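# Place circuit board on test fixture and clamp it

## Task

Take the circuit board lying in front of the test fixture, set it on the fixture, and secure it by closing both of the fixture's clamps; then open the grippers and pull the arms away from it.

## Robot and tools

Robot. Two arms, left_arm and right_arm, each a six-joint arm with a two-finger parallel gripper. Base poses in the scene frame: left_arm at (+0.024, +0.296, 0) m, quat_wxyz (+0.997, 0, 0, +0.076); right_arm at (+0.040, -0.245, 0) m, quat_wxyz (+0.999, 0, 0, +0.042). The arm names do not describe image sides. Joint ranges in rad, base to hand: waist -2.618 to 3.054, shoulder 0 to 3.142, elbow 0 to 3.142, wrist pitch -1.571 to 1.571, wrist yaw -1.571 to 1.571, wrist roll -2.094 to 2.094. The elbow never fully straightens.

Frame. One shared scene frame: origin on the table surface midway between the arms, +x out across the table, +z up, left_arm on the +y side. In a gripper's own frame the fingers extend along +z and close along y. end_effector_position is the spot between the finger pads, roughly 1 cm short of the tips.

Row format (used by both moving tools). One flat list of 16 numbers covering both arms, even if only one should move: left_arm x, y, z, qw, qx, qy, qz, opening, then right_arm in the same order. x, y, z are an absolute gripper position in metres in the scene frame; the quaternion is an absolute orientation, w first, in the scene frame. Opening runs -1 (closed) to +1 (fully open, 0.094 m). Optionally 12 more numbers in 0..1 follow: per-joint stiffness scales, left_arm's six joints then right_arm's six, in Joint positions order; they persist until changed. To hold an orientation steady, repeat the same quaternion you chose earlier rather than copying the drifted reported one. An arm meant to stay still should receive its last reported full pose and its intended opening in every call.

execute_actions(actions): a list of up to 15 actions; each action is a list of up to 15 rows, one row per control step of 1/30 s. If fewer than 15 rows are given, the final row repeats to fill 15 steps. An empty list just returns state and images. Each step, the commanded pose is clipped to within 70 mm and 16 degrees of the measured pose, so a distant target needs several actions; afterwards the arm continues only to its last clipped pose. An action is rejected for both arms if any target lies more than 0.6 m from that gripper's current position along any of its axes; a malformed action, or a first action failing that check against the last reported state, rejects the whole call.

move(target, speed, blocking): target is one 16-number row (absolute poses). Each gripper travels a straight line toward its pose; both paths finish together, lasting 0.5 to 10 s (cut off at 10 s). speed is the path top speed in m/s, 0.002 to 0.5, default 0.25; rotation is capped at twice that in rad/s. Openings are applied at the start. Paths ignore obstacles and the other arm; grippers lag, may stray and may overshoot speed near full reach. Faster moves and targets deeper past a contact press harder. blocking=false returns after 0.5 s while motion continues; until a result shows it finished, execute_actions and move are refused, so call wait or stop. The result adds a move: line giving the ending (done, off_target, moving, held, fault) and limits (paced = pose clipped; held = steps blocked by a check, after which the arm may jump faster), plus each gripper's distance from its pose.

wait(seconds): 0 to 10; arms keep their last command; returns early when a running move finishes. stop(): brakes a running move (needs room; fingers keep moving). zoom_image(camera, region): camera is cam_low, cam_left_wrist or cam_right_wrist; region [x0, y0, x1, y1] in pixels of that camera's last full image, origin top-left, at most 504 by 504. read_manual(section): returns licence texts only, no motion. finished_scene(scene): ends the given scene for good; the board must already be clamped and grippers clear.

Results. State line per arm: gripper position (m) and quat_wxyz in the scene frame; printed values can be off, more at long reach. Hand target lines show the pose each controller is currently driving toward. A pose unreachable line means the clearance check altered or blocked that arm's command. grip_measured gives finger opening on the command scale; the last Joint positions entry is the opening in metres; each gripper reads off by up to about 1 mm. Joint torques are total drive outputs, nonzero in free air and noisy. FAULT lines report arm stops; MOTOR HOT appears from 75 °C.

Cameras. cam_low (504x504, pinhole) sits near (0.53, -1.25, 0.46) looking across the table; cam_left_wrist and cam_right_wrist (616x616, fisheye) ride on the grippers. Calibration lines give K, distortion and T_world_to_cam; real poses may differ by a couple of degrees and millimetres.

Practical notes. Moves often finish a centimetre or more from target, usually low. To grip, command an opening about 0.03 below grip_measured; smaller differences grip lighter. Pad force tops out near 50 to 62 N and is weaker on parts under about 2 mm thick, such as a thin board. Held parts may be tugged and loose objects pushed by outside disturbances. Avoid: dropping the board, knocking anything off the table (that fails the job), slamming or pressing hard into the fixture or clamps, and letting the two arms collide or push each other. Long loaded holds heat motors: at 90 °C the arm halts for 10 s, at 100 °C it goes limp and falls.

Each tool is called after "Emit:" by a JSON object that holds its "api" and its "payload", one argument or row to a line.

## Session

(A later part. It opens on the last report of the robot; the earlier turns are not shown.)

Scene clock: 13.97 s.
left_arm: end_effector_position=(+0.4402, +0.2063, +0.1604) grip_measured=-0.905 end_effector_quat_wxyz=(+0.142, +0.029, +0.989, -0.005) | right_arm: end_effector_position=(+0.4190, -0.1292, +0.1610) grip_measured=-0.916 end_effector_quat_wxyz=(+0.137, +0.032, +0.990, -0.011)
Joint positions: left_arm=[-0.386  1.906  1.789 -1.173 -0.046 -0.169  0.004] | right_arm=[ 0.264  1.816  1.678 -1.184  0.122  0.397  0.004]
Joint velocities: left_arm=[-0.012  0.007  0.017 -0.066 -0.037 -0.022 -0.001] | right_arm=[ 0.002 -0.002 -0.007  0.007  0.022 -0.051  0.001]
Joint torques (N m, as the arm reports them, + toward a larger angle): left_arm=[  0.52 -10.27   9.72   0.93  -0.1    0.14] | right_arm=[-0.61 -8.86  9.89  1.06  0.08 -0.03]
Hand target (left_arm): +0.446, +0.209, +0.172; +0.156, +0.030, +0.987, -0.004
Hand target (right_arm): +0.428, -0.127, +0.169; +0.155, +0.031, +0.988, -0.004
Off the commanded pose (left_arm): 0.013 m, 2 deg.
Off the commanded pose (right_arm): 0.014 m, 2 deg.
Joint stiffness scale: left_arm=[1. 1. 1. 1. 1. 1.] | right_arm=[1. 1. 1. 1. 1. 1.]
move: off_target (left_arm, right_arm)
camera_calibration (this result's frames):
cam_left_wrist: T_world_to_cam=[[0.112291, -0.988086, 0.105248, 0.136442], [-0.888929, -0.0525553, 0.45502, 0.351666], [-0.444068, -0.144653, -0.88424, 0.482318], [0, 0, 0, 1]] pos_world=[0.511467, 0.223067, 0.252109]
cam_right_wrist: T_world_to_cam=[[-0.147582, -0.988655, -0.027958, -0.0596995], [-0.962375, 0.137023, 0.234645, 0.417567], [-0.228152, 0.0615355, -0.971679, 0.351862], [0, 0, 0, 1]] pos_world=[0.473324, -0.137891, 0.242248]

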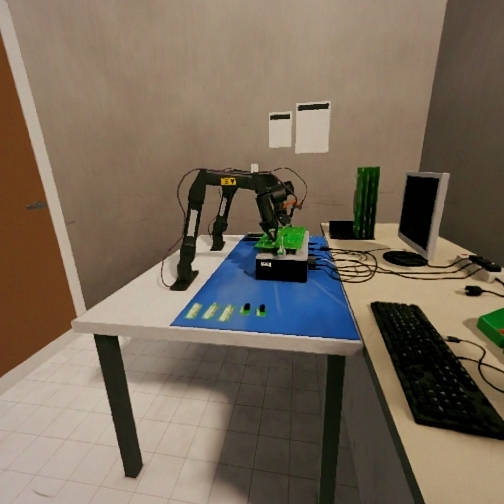

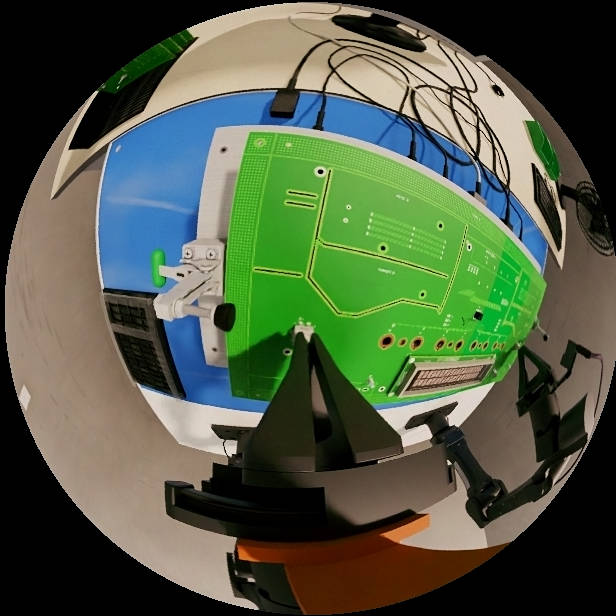

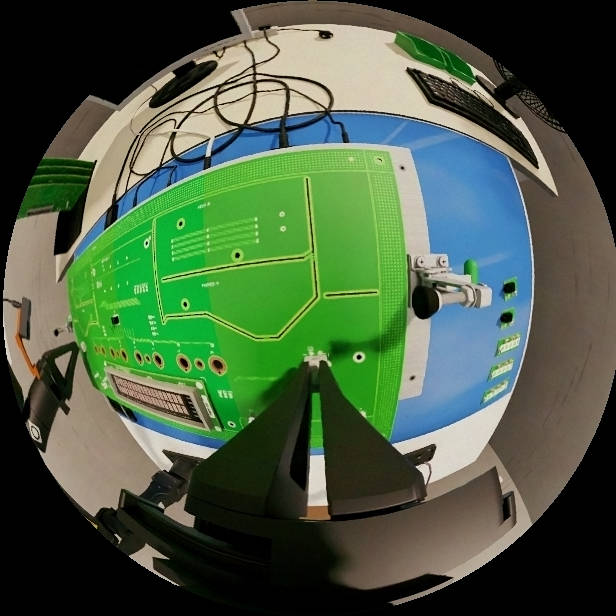

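Emit:
{"api": "execute_actions", "payload": {
  "actions": [
    [[0.453,0.208,0.172,0.155,0.026,0.9875,-0.004,-0.96,0.439,-0.128,0.17,0.155,0.026,0.9875,-0.004,-0.96]],
    [[0.461,0.207,0.168,0.155,0.022,0.9876,-0.004,-0.96,0.4495,-0.129,0.166,0.155,0.022,0.9876,-0.004,-0.96]],
    [[0.461,0.207,0.162,0.155,0.022,0.9876,-0.004,-0.96,0.4495,-0.129,0.16,0.155,0.022,0.9876,-0.004,-0.96]]
  ]
}}

Emit:
{"api": "zoom_image", "payload": {
  "camera": "cam_left_wrist",
  "region": [190, 80, 330, 200]
}}

Emit:
{"api": "zoom_image", "payload": {
  "camera": "cam_right_wrist",
  "region": [320, 100, 460, 220]
}}

Scene clock: 15.90 s.
left_arm: end_effector_position=(+0.4544, +0.2058, +0.1561) grip_measured=-0.905 end_effector_quat_wxyz=(+0.139, +0.027, +0.990, -0.002) | right_arm: end_effector_position=(+0.4418, -0.1298, +0.1572) grip_measured=-0.916 end_effector_quat_wxyz=(+0.141, +0.023, +0.990, -0.010)
Joint positions: left_arm=[-0.382  1.97   1.863 -1.189 -0.051 -0.168  0.004] | right_arm=[ 0.24   1.892  1.76  -1.179  0.114  0.355  0.004]
Joint velocities: left_arm=[-0.002 -0.002 -0.012 -0.007 -0.066 -0.037 -0.   ] | right_arm=[-0.007 -0.012 -0.007  0.007 -0.022  0.007 -0.   ]
Joint torques (N m, as the arm reports them, + toward a larger angle): left_arm=[  0.39 -11.26   7.46   1.16  -0.07  -0.04] | right_arm=[-0.52 -9.98  7.42  1.23  0.04 -0.06]
Hand target (left_arm): +0.461, +0.207, +0.162; +0.155, +0.022, +0.988, -0.004
Hand target (right_arm): +0.449, -0.129, +0.160; +0.155, +0.022, +0.988, -0.004
Off the commanded pose (left_arm): 0.009 m, 2 deg.
Off the commanded pose (right_arm): 0.008 m, 2 deg.
Joint stiffness scale: left_arm=[1. 1. 1. 1. 1. 1.] | right_arm=[1. 1. 1. 1. 1. 1.]
camera_calibration (this result's frames):
cam_left_wrist: T_world_to_cam=[[0.117906, -0.988118, 0.0985947, 0.133328], [-0.886054, -0.0598584, 0.459701, 0.365629], [-0.448338, -0.141562, -0.882584, 0.48583], [0, 0, 0, 1]] pos_world=[0.526062, 0.222405, 0.24756]
cam_right_wrist: T_world_to_cam=[[-0.128806, -0.991261, -0.0284854, -0.0656208], [-0.966214, 0.118981, 0.228637, 0.440795], [-0.22325, 0.0569728, -0.973095, 0.350875], [0, 0, 0, 1]] pos_world=[0.495782, -0.137484, 0.238783]

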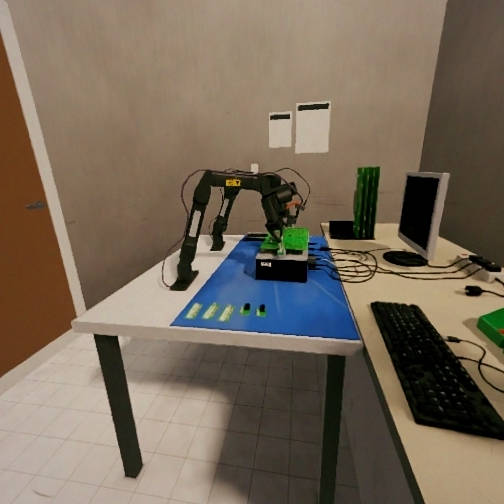

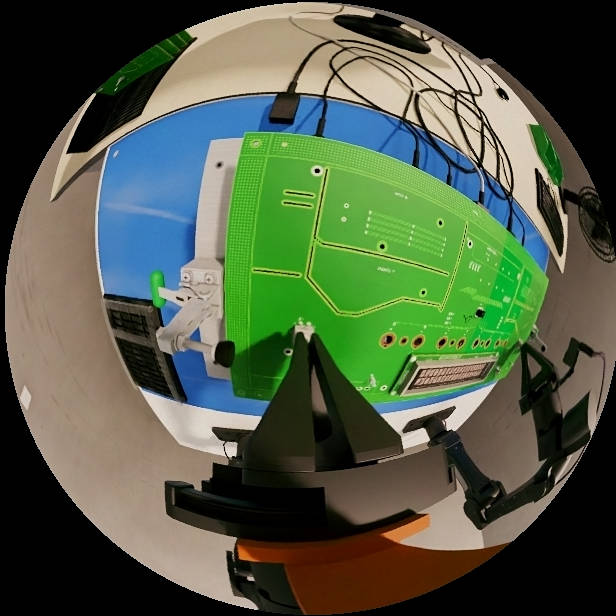

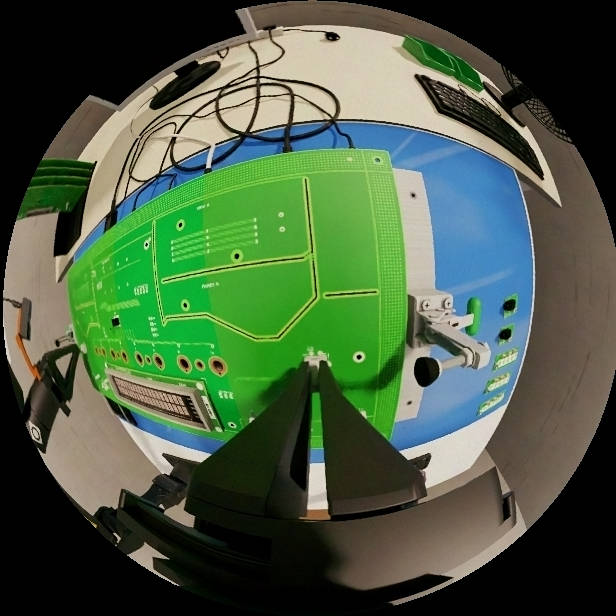

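Region (190, 80, 330, 200) of cam_left_wrist's 616x616 image, scaled by 3.600, with more detail than that image has; it fills the top 432 rows of this view, and the rest is white.

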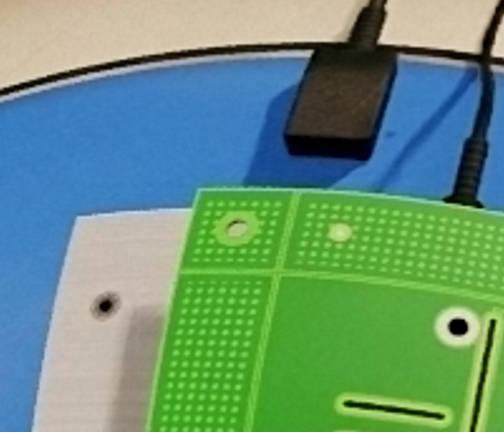

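Region (320, 100, 460, 220) of cam_right_wrist's 616x616 image, scaled by 3.600, with more detail than that image has; it fills the top 432 rows of this view, and the rest is white.

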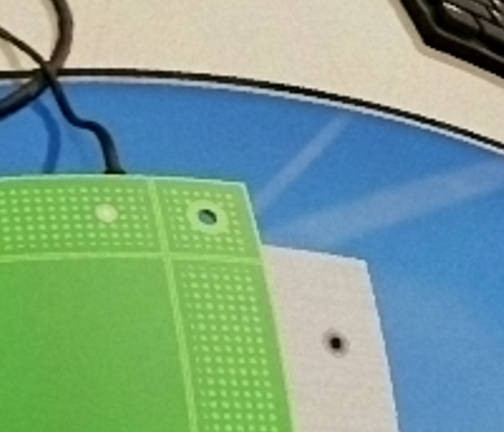

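Emit:
{"api": "execute_actions", "payload": {
  "actions": [
    [[0.462,0.204,0.157,0.155,0.022,0.9876,-0.004,-0.96,0.447,-0.132,0.155,0.155,0.022,0.9876,-0.004,-0.96]]
  ]
}}

Emit:
{"api": "zoom_image", "payload": {
  "camera": "cam_left_wrist",
  "region": [190, 80, 330, 200]
}}

Emit:
{"api": "zoom_image", "payload": {
  "camera": "cam_right_wrist",
  "region": [320, 100, 460, 220]
}}

Scene clock: 16.67 s.
left_arm: end_effector_position=(+0.4568, +0.2054, +0.1569) grip_measured=-0.905 end_effector_quat_wxyz=(+0.144, +0.026, +0.989, -0.003) | right_arm: end_effector_position=(+0.4414, -0.1303, +0.1486) grip_measured=-0.916 end_effector_quat_wxyz=(+0.137, +0.023, +0.990, -0.008)
Joint positions: left_arm=[-0.382  1.97   1.863 -1.179 -0.052 -0.17   0.004] | right_arm=[ 0.236  1.892  1.727 -1.15   0.106  0.353  0.004]
Joint velocities: left_arm=[-0.002 -0.012  0.002 -0.066 -0.095 -0.037 -0.001] | right_arm=[ 0.007  0.007 -0.022 -0.095 -0.022 -0.007  0.001]
Joint torques (N m, as the arm reports them, + toward a larger angle): left_arm=[ -0.22 -10.71   6.47   1.24  -0.09  -0.09] | right_arm=[ -0.63 -11.32   6.73   1.19   0.1   -0.09]
Hand target (left_arm): +0.462, +0.204, +0.157; +0.155, +0.022, +0.988, -0.004
Hand target (right_arm): +0.447, -0.132, +0.155; +0.155, +0.022, +0.988, -0.004
Off the commanded pose (left_arm): 0.005 m, 1 deg.
Off the commanded pose (right_arm): 0.009 m, 2 deg.
Joint stiffness scale: left_arm=[1. 1. 1. 1. 1. 1.] | right_arm=[1. 1. 1. 1. 1. 1.]
camera_calibration (this result's frames):
cam_left_wrist: T_world_to_cam=[[0.119, -0.987683, 0.101594, 0.131554], [-0.890593, -0.0609431, 0.4507, 0.371149], [-0.438957, -0.144112, -0.886876, 0.484413], [0, 0, 0, 1]] pos_world=[0.527524, 0.222362, 0.248972]
cam_right_wrist: T_world_to_cam=[[-0.129326, -0.99105, -0.0330938, -0.0654314], [-0.964671, 0.118018, 0.235545, 0.440645], [-0.229531, 0.0623868, -0.9713, 0.345674], [0, 0, 0, 1]] pos_world=[0.495959, -0.138415, 0.229796]

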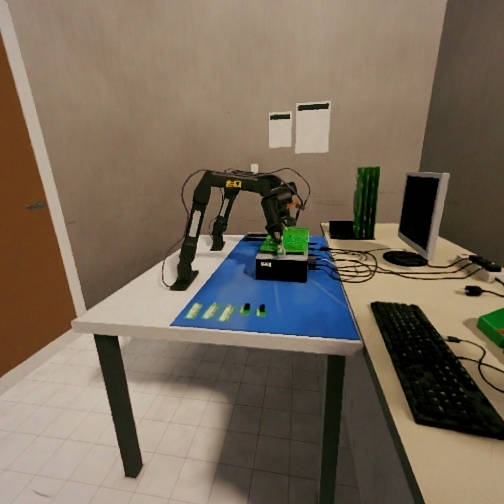

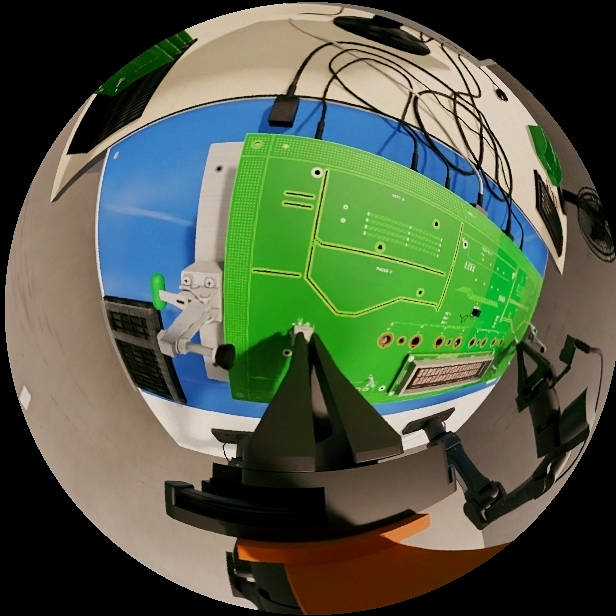

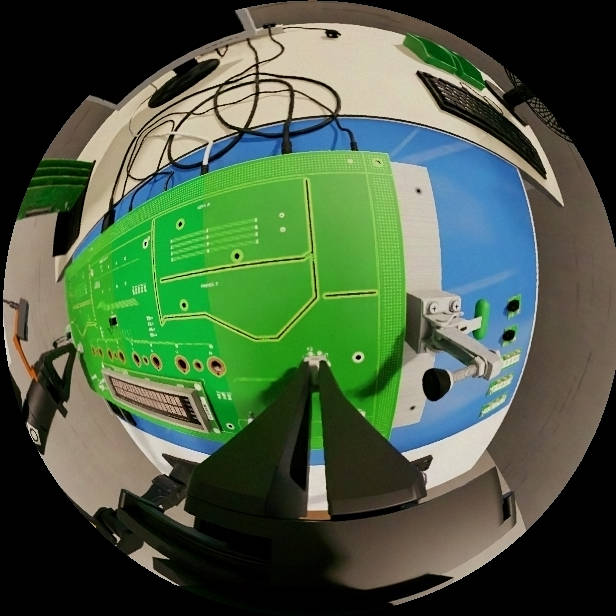

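Region (190, 80, 330, 200) of cam_left_wrist's 616x616 image, scaled by 3.600, with more detail than that image has; it fills the top 432 rows of this view, and the rest is white.

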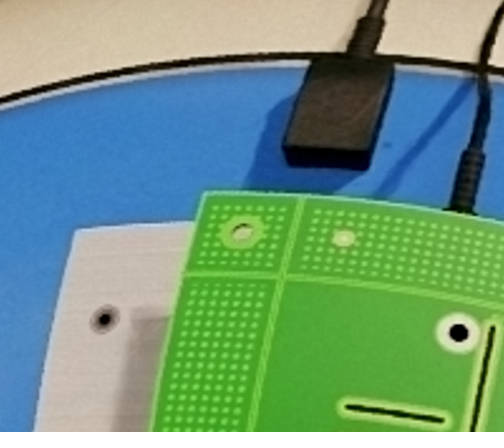

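Region (320, 100, 460, 220) of cam_right_wrist's 616x616 image, scaled by 3.600, with more detail than that image has; it fills the top 432 rows of this view, and the rest is white.

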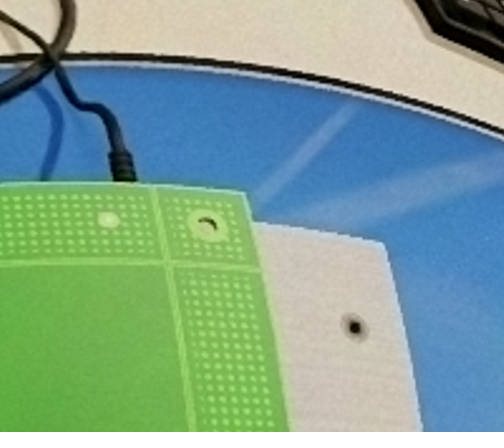

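Emit:
{"api": "execute_actions", "payload": {
  "actions": [
    [[0.46,0.202,0.153,0.155,0.022,0.9876,-0.004,-0.96,0.445,-0.133,0.157,0.155,0.022,0.9876,-0.004,-0.96]]
  ]
}}

Emit:
{"api": "zoom_image", "payload": {
  "camera": "cam_left_wrist",
  "region": [190, 80, 330, 200]
}}

Emit:
{"api": "zoom_image", "payload": {
  "camera": "cam_right_wrist",
  "region": [320, 100, 460, 220]
}}

Scene clock: 17.30 s.
left_arm: end_effector_position=(+0.4566, +0.2057, +0.1513) grip_measured=-0.905 end_effector_quat_wxyz=(+0.142, +0.023, +0.990, -0.002) | right_arm: end_effector_position=(+0.4416, -0.1302, +0.1492) grip_measured=-0.916 end_effector_quat_wxyz=(+0.138, +0.022, +0.990, -0.007)
Joint positions: left_arm=[-0.382  1.97   1.841 -1.161 -0.053 -0.176  0.004] | right_arm=[ 0.236  1.89   1.727 -1.15   0.106  0.351  0.004]
Joint velocities: left_arm=[-0.007 -0.022 -0.002  0.037 -0.022 -0.037  0.001] | right_arm=[ 0.017 -0.022  0.007  0.125  0.051  0.066  0.   ]
Joint torques (N m, as the arm reports them, + toward a larger angle): left_arm=[ -0.73 -11.61   5.99   1.24  -0.09  -0.1 ] | right_arm=[ -0.69 -11.86   6.54   1.13   0.1   -0.08]
Hand target (left_arm): +0.460, +0.202, +0.153; +0.155, +0.022, +0.988, -0.004
Hand target (right_arm): +0.445, -0.133, +0.157; +0.155, +0.022, +0.988, -0.004
Off the commanded pose (left_arm): 0.005 m, 2 deg.
Off the commanded pose (right_arm): 0.009 m, 2 deg.
Joint stiffness scale: left_arm=[1. 1. 1. 1. 1. 1.] | right_arm=[1. 1. 1. 1. 1. 1.]
camera_calibration (this result's frames):
cam_left_wrist: T_world_to_cam=[[0.125814, -0.986893, 0.101058, 0.129209], [-0.888573, -0.0668064, 0.453845, 0.373314], [-0.441145, -0.146898, -0.885332, 0.48073], [0, 0, 0, 1]] pos_world=[0.527533, 0.223073, 0.243122]
cam_right_wrist: T_world_to_cam=[[-0.127073, -0.991329, -0.033462, -0.0663264], [-0.965427, 0.115871, 0.233507, 0.440969], [-0.227605, 0.0619776, -0.971779, 0.345504], [0, 0, 0, 1]] pos_world=[0.495934, -0.13826, 0.230565]

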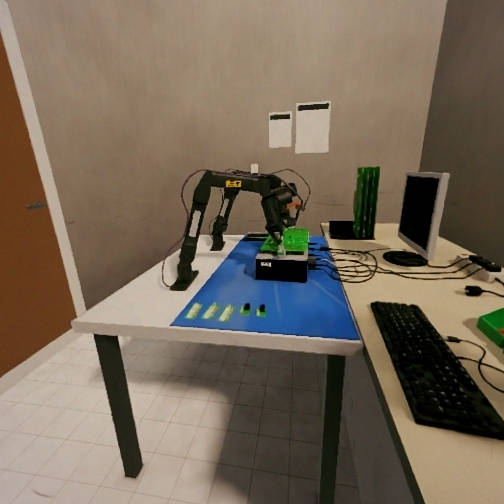

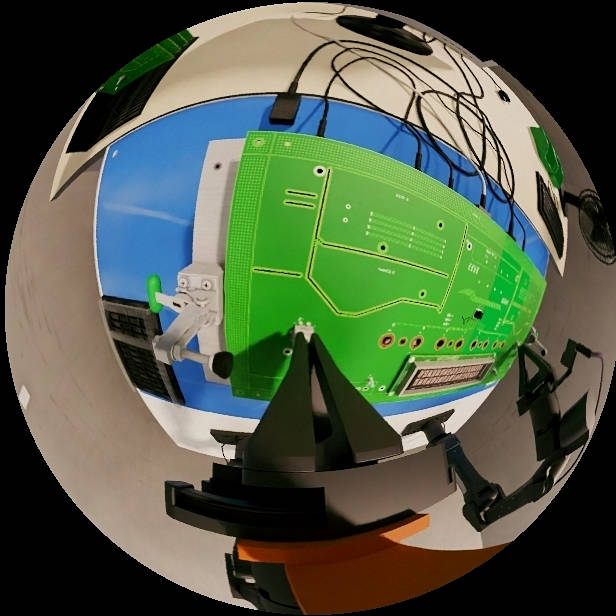

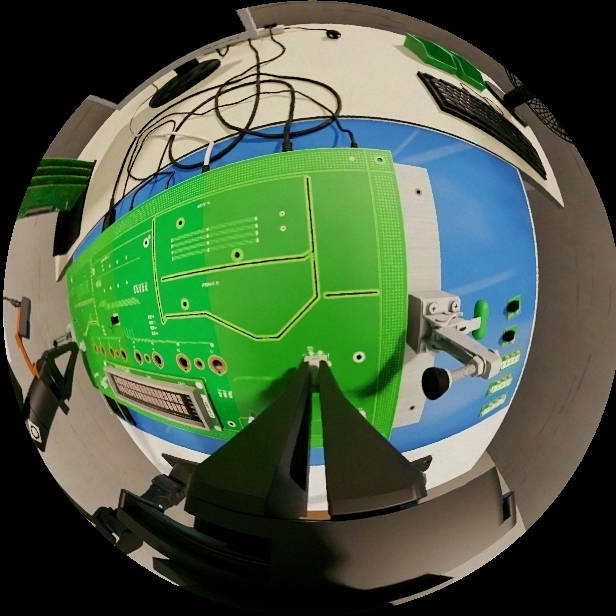

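Region (190, 80, 330, 200) of cam_left_wrist's 616x616 image, scaled by 3.600, with more detail than that image has; it fills the top 432 rows of this view, and the rest is white.

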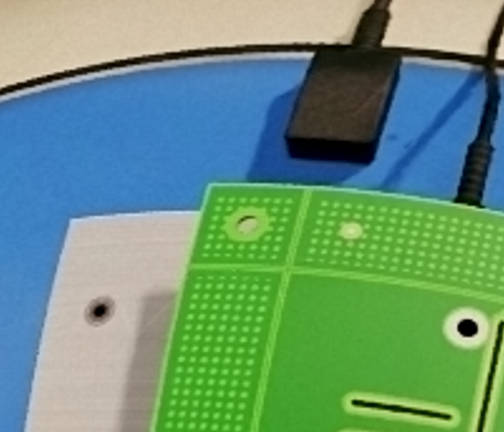

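Region (320, 100, 460, 220) of cam_right_wrist's 616x616 image, scaled by 3.600, with more detail than that image has; it fills the top 432 rows of this view, and the rest is white.

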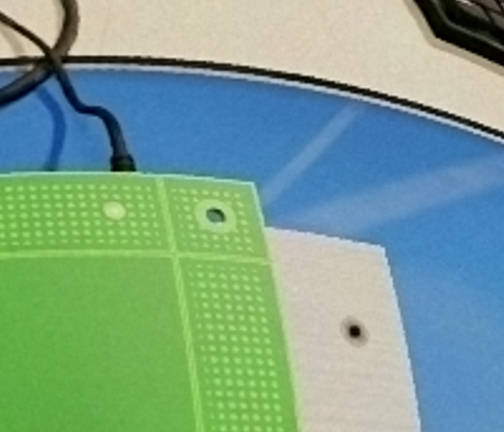

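Emit:
{"api": "execute_actions", "payload": {
  "actions": [
    [[0.4575,0.201,0.153,0.155,0.022,0.9876,-0.004,-0.96,0.4425,-0.134,0.157,0.155,0.022,0.9876,-0.004,-0.96]]
  ]
}}

Emit:
{"api": "zoom_image", "payload": {
  "camera": "cam_left_wrist",
  "region": [190, 80, 330, 200]
}}

Emit:
{"api": "zoom_image", "payload": {
  "camera": "cam_right_wrist",
  "region": [320, 100, 460, 220]
}}

Emit:
{"api": "zoom_image", "payload": {
  "camera": "cam_low",
  "region": [245, 205, 325, 275]
}}

Scene clock: 17.93 s.
left_arm: end_effector_position=(+0.4563, +0.2059, +0.1497) grip_measured=-0.905 end_effector_quat_wxyz=(+0.142, +0.021, +0.990, -0.002) | right_arm: end_effector_position=(+0.4412, -0.1302, +0.1499) grip_measured=-0.916 end_effector_quat_wxyz=(+0.142, +0.021, +0.990, -0.006)
Joint positions: left_arm=[-0.382  1.969  1.834 -1.156 -0.054 -0.18   0.004] | right_arm=[ 0.236  1.882  1.716 -1.14   0.105  0.35   0.004]
Joint velocities: left_arm=[-0.017 -0.002  0.012  0.007  0.022  0.022 -0.001] | right_arm=[-0.007 -0.002  0.007  0.037  0.051  0.022 -0.001]
Joint torques (N m, as the arm reports them, + toward a larger angle): left_arm=[ -1.09 -12.3    5.61   1.22  -0.1   -0.08] | right_arm=[ -0.74 -12.06   6.18   1.08   0.1   -0.07]
Hand target (left_arm): +0.457, +0.201, +0.153; +0.155, +0.022, +0.988, -0.004
Hand target (right_arm): +0.443, -0.134, +0.157; +0.155, +0.022, +0.988, -0.004
Off the commanded pose (left_arm): 0.006 m, 2 deg.
Off the commanded pose (right_arm): 0.008 m, 2 deg.
Joint stiffness scale: left_arm=[1. 1. 1. 1. 1. 1.] | right_arm=[1. 1. 1. 1. 1. 1.]
camera_calibration (this result's frames):
cam_left_wrist: T_world_to_cam=[[0.129639, -0.986366, 0.101369, 0.127662], [-0.887828, -0.0699456, 0.454828, 0.373891], [-0.441536, -0.148961, -0.884792, 0.479718], [0, 0, 0, 1]] pos_world=[0.527214, 0.223533, 0.241454]
cam_right_wrist: T_world_to_cam=[[-0.125192, -0.991449, -0.0368346, -0.0666666], [-0.967143, 0.113674, 0.227406, 0.441854], [-0.221274, 0.0640937, -0.973103, 0.343739], [0, 0, 0, 1]] pos_world=[0.49505, -0.138355, 0.231558]

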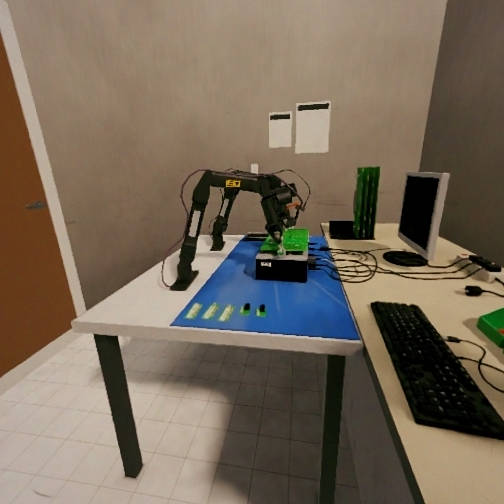

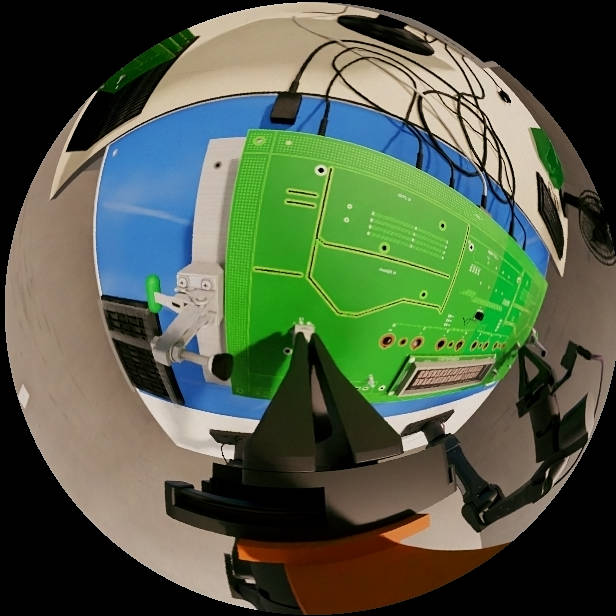

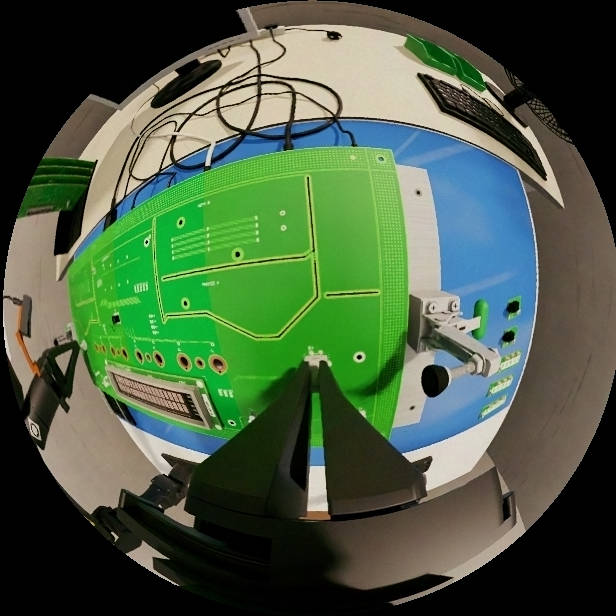

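Region (190, 80, 330, 200) of cam_left_wrist's 616x616 image, scaled by 3.600, with more detail than that image has; it fills the top 432 rows of this view, and the rest is white.

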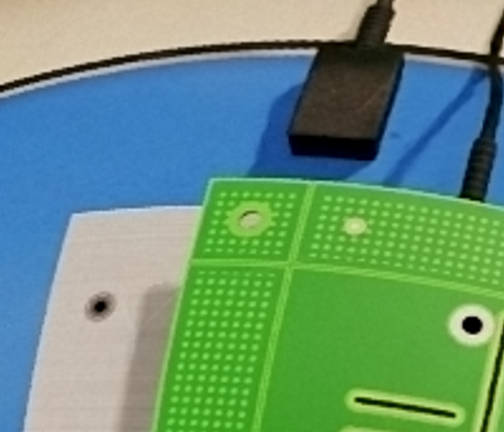

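Region (320, 100, 460, 220) of cam_right_wrist's 616x616 image, scaled by 3.600, with more detail than that image has; it fills the top 432 rows of this view, and the rest is white.

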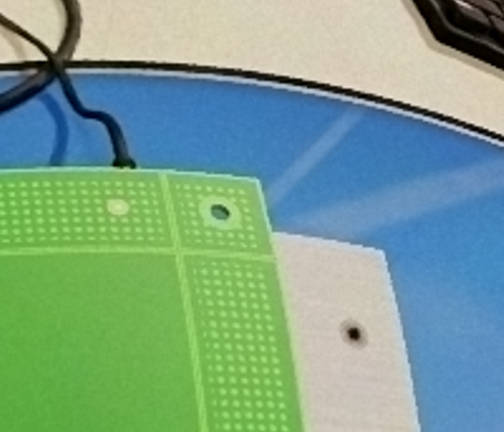

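Region (245, 205, 325, 275) of cam_low's 504x504 image, scaled by 6.300, with more detail than that image has; it fills the top 441 rows of this view, and the rest is white.

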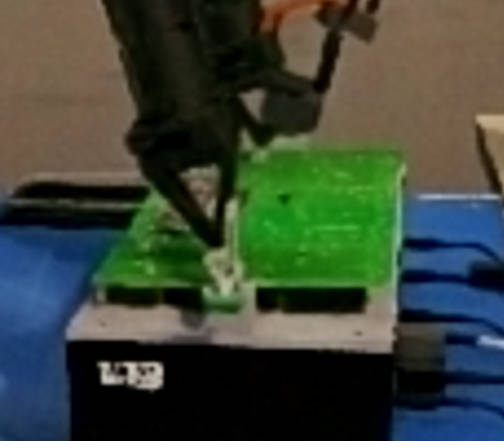

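Emit:
{"api": "execute_actions", "payload": {
  "actions": [
    [[0.455,0.200,0.157,0.155,0.022,0.9876,-0.004,-0.96,0.44,-0.135,0.159,0.155,0.022,0.9876,-0.004,-0.96]]
  ]
}}

Emit:
{"api": "zoom_image", "payload": {
  "camera": "cam_left_wrist",
  "region": [190, 80, 330, 200]
}}

Emit:
{"api": "zoom_image", "payload": {
  "camera": "cam_right_wrist",
  "region": [320, 100, 460, 220]
}}

Scene clock: 18.60 s.
left_arm: end_effector_position=(+0.4562, +0.2051, +0.1505) grip_measured=-0.905 end_effector_quat_wxyz=(+0.143, +0.020, +0.989, -0.001) | right_arm: end_effector_position=(+0.4406, -0.1308, +0.1497) grip_measured=-0.916 end_effector_quat_wxyz=(+0.142, +0.022, +0.990, -0.006)
Joint positions: left_arm=[-0.385  1.967  1.834 -1.156 -0.058 -0.184  0.004] | right_arm=[ 0.235  1.877  1.709 -1.136  0.105  0.349  0.004]
Joint velocities: left_arm=[-0.012  0.007 -0.022 -0.037 -0.051 -0.007 -0.   ] | right_arm=[-0.002  0.002 -0.007 -0.051 -0.022 -0.037 -0.001]
Joint torques (N m, as the arm reports them, + toward a larger angle): left_arm=[ -1.12 -12.77   6.05   1.1   -0.07  -0.09] | right_arm=[ -0.7  -12.48   6.37   0.99   0.1   -0.07]
Hand target (left_arm): +0.455, +0.200, +0.157; +0.155, +0.022, +0.988, -0.004
Hand target (right_arm): +0.440, -0.135, +0.159; +0.155, +0.022, +0.988, -0.004
Off the commanded pose (left_arm): 0.008 m, 1 deg.
Off the commanded pose (right_arm): 0.010 m, 1 deg.
Joint stiffness scale: left_arm=[1. 1. 1. 1. 1. 1.] | right_arm=[1. 1. 1. 1. 1. 1.]
camera_calibration (this result's frames):
cam_left_wrist: T_world_to_cam=[[0.130334, -0.986477, 0.0993745, 0.126844], [-0.889171, -0.0719569, 0.451882, 0.374803], [-0.438621, -0.147257, -0.886525, 0.478903], [0, 0, 0, 1]] pos_world=[0.526788, 0.22262, 0.242588]
cam_right_wrist: T_world_to_cam=[[-0.125532, -0.991385, -0.0373851, -0.0670437], [-0.967424, 0.113973, 0.226054, 0.441734], [-0.219845, 0.0645442, -0.973397, 0.342911], [0, 0, 0, 1]] pos_world=[0.494316, -0.138945, 0.231427]

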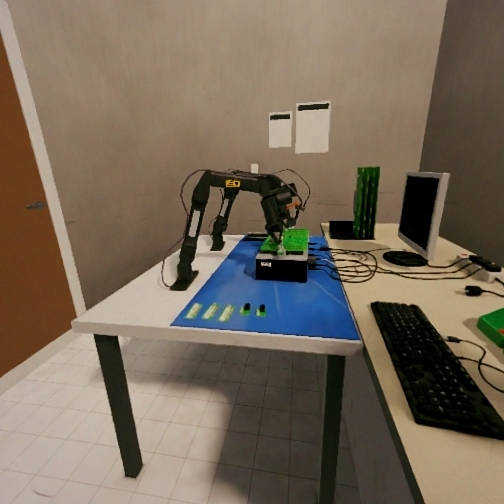

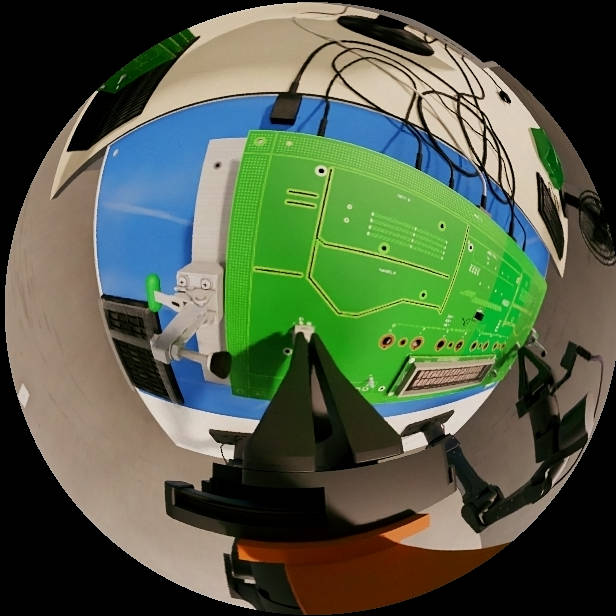

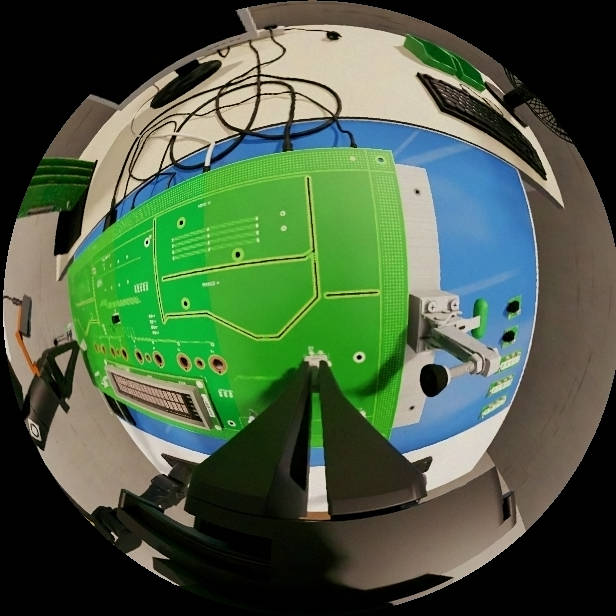

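Region (190, 80, 330, 200) of cam_left_wrist's 616x616 image, scaled by 3.600, with more detail than that image has; it fills the top 432 rows of this view, and the rest is white.

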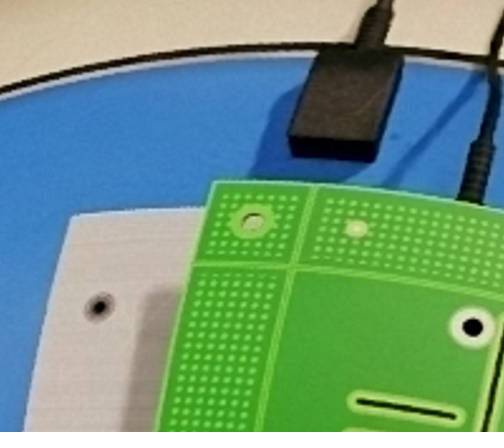

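Region (320, 100, 460, 220) of cam_right_wrist's 616x616 image, scaled by 3.600, with more detail than that image has; it fills the top 432 rows of this view, and the rest is white.

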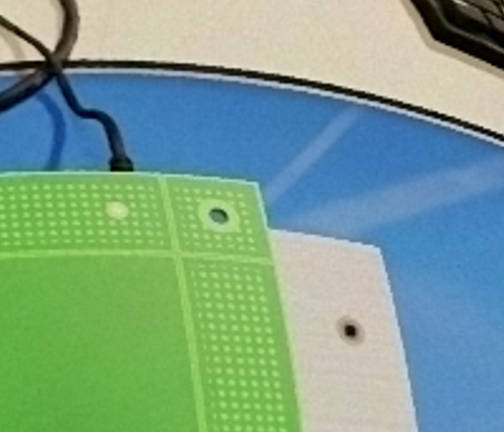

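Emit:
{"api": "execute_actions", "payload": {
  "actions": [
    [[0.452,0.199,0.158,0.155,0.022,0.9876,-0.004,-0.96,0.4375,-0.136,0.16,0.155,0.022,0.9876,-0.004,-0.96]]
  ]
}}

Emit:
{"api": "zoom_image", "payload": {
  "camera": "cam_left_wrist",
  "region": [190, 80, 330, 200]
}}

Emit:
{"api": "zoom_image", "payload": {
  "camera": "cam_right_wrist",
  "region": [320, 100, 460, 220]
}}

Scene clock: 19.17 s.
left_arm: end_effector_position=(+0.4538, +0.2035, +0.1502) grip_measured=-0.905 end_effector_quat_wxyz=(+0.142, +0.021, +0.990, -0.001) | right_arm: end_effector_position=(+0.4378, -0.1325, +0.1488) grip_measured=-0.916 end_effector_quat_wxyz=(+0.140, +0.022, +0.990, -0.007)
Joint positions: left_arm=[-0.391  1.96   1.823 -1.154 -0.059 -0.187  0.004] | right_arm=[ 0.233  1.869  1.696 -1.136  0.105  0.349  0.004]
Joint velocities: left_arm=[ 0.002 -0.002 -0.007 -0.081 -0.081 -0.022 -0.001] | right_arm=[ 0.022 -0.012 -0.022  0.051  0.051  0.037 -0.   ]
Joint torques (N m, as the arm reports them, + toward a larger angle): left_arm=[ -0.99 -13.01   6.01   1.08  -0.08  -0.09] | right_arm=[ -0.59 -12.64   6.69   0.97   0.1   -0.07]
Hand target (left_arm): +0.452, +0.199, +0.158; +0.154, +0.022, +0.988, -0.004
Hand target (right_arm): +0.437, -0.136, +0.160; +0.155, +0.022, +0.988, -0.004
Off the commanded pose (left_arm): 0.009 m, 2 deg.
Off the commanded pose (right_arm): 0.012 m, 2 deg.
Joint stiffness scale: left_arm=[1. 1. 1. 1. 1. 1.] | right_arm=[1. 1. 1. 1. 1. 1.]
camera_calibration (this result's frames):
cam_left_wrist: T_world_to_cam=[[0.129149, -0.986698, 0.0987324, 0.126269], [-0.888531, -0.0709418, 0.453298, 0.371998], [-0.440264, -0.14627, -0.885874, 0.47771], [0, 0, 0, 1]] pos_world=[0.524543, 0.220854, 0.242098]
cam_right_wrist: T_world_to_cam=[[-0.127594, -0.9912, -0.0352487, -0.068578], [-0.96613, 0.116172, 0.230428, 0.438471], [-0.224305, 0.0634559, -0.972451, 0.343185], [0, 0, 0, 1]] pos_world=[0.491848, -0.14069, 0.230278]

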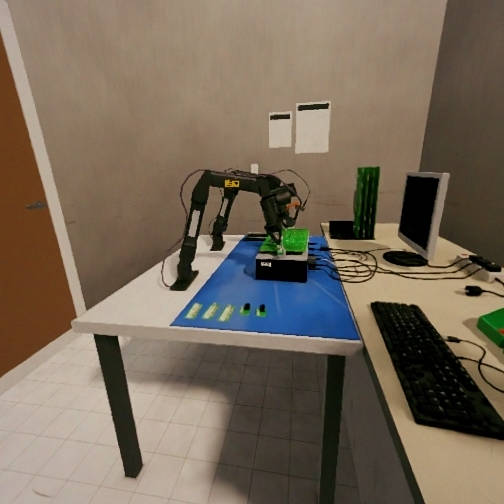

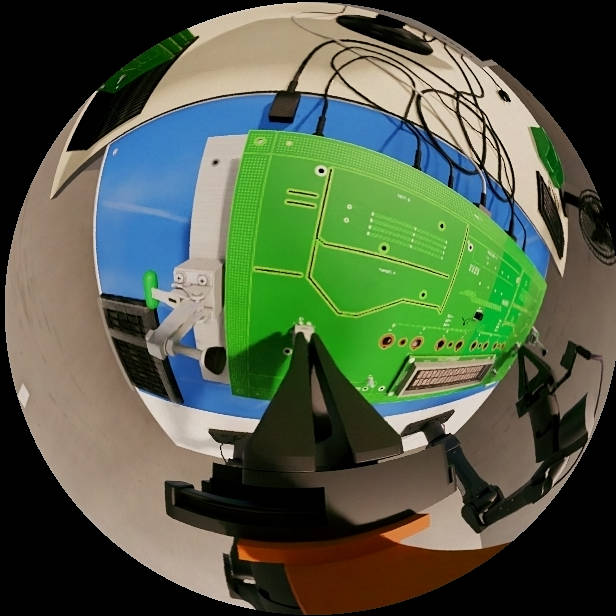

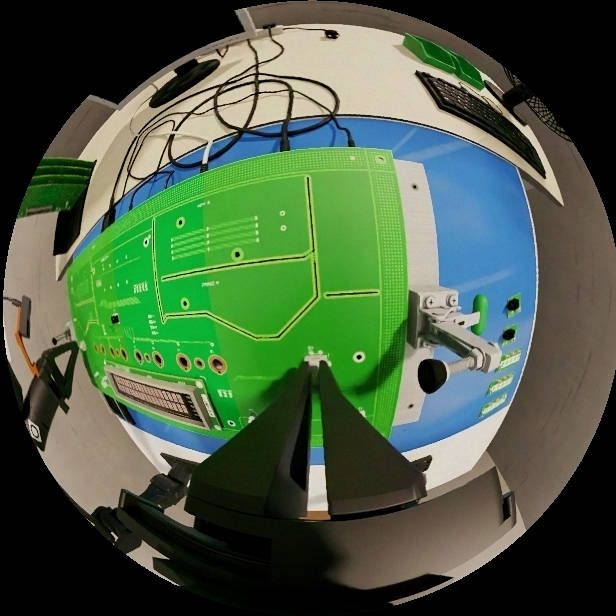

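Region (190, 80, 330, 200) of cam_left_wrist's 616x616 image, scaled by 3.600, with more detail than that image has; it fills the top 432 rows of this view, and the rest is white.

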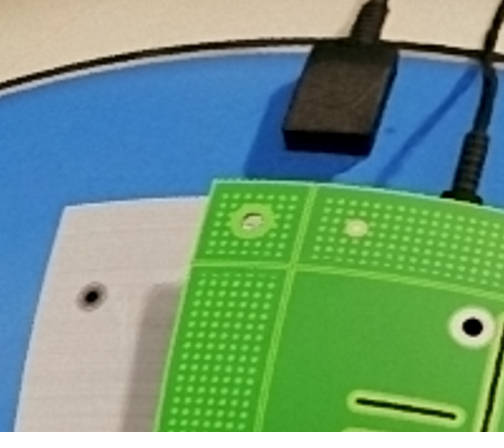

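Region (320, 100, 460, 220) of cam_right_wrist's 616x616 image, scaled by 3.600, with more detail than that image has; it fills the top 432 rows of this view, and the rest is white.

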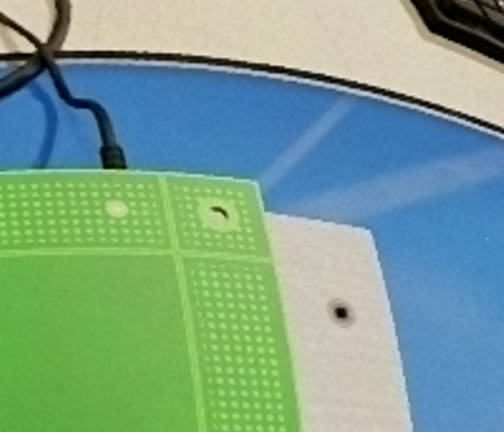

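Pin in view. Lower.

Emit:
{"api": "execute_actions", "payload": {
  "actions": [
    [[0.452,0.202,0.152,0.15,0.022,0.9884,-0.004,-0.96,0.4375,-0.133,0.153,0.15,0.022,0.9884,-0.004,-0.96]]
  ]
}}

Emit:
{"api": "zoom_image", "payload": {
  "camera": "cam_left_wrist",
  "region": [220, 110, 300, 180]
}}

Emit:
{"api": "zoom_image", "payload": {
  "camera": "cam_low",
  "region": [250, 230, 300, 270]
}}

Scene clock: 19.73 s.
left_arm: end_effector_position=(+0.4530, +0.2041, +0.1472) grip_measured=-0.905 end_effector_quat_wxyz=(+0.141, +0.021, +0.990, +0.001) | right_arm: end_effector_position=(+0.4382, -0.1319, +0.1463) grip_measured=-0.916 end_effector_quat_wxyz=(+0.141, +0.022, +0.990, -0.005)
Joint positions: left_arm=[-0.391  1.959  1.81  -1.146 -0.061 -0.187  0.004] | right_arm=[ 0.233  1.869  1.686 -1.124  0.103  0.349  0.004]
Joint velocities: left_arm=[-0.012 -0.022 -0.002 -0.051 -0.037 -0.037 -0.001] | right_arm=[ 0.012  0.007 -0.002 -0.007 -0.022 -0.022  0.   ]
Joint torques (N m, as the arm reports them, + toward a larger angle): left_arm=[ -0.31 -12.55   5.84   1.09  -0.01   0.  ] | right_arm=[ -0.04 -11.66   6.66   0.97   0.11  -0.02]
Hand target (left_arm): +0.452, +0.202, +0.152; +0.150, +0.022, +0.988, -0.004
Hand target (right_arm): +0.438, -0.133, +0.153; +0.150, +0.022, +0.988, -0.004
Off the commanded pose (left_arm): 0.005 m, 1 deg.
Off the commanded pose (right_arm): 0.007 m, 1 deg.
Joint stiffness scale: left_arm=[1. 1. 1. 1. 1. 1.] | right_arm=[1. 1. 1. 1. 1. 1.]
camera_calibration (this result's frames):
cam_left_wrist: T_world_to_cam=[[0.130043, -0.986903, 0.095457, 0.127356], [-0.887206, -0.0728398, 0.455587, 0.372207], [-0.442667, -0.143936, -0.885059, 0.475348], [0, 0, 0, 1]] pos_world=[0.524084, 0.221219, 0.238981]
cam_right_wrist: T_world_to_cam=[[-0.126964, -0.991177, -0.0380634, -0.06789], [-0.966456, 0.114978, 0.229656, 0.439507], [-0.223253, 0.0659447, -0.972527, 0.340782], [0, 0, 0, 1]] pos_world=[0.492226, -0.140298, 0.2279]

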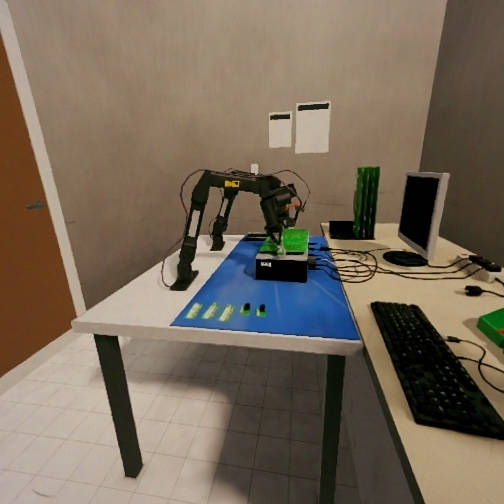

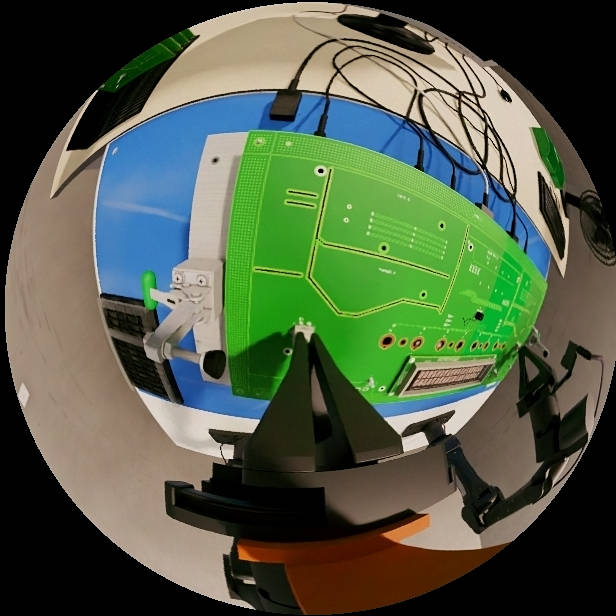

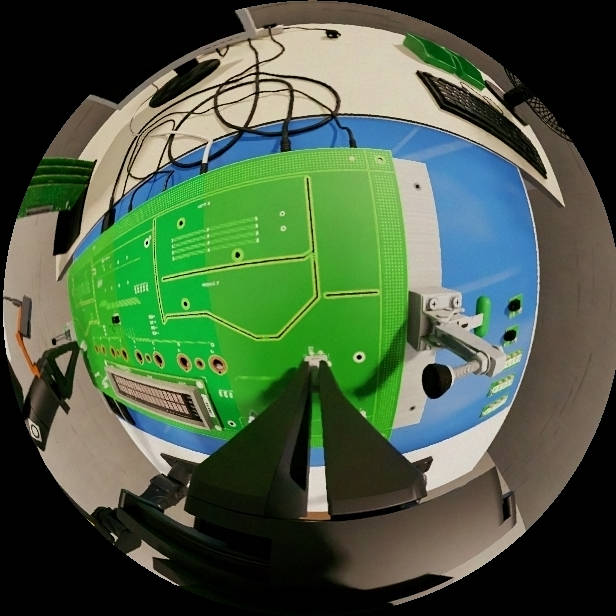

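Region (220, 110, 300, 180) of cam_left_wrist's 616x616 image, scaled by 6.300, with more detail than that image has; it fills the top 441 rows of this view, and the rest is white.

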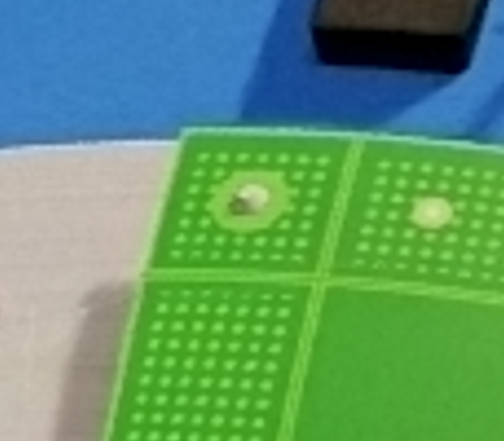

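Region (250, 230, 300, 270) of cam_low's 504x504 image, scaled by 10.080, with more detail than that image has; it fills the top 403 rows of this view, and the rest is white.

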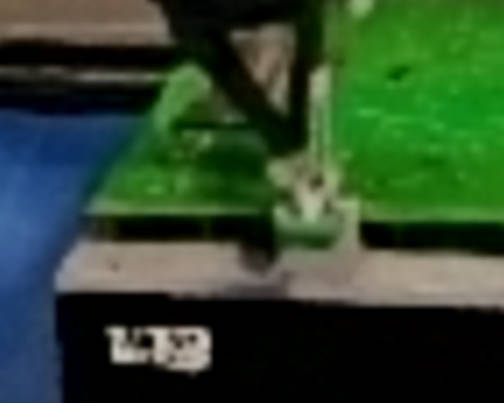

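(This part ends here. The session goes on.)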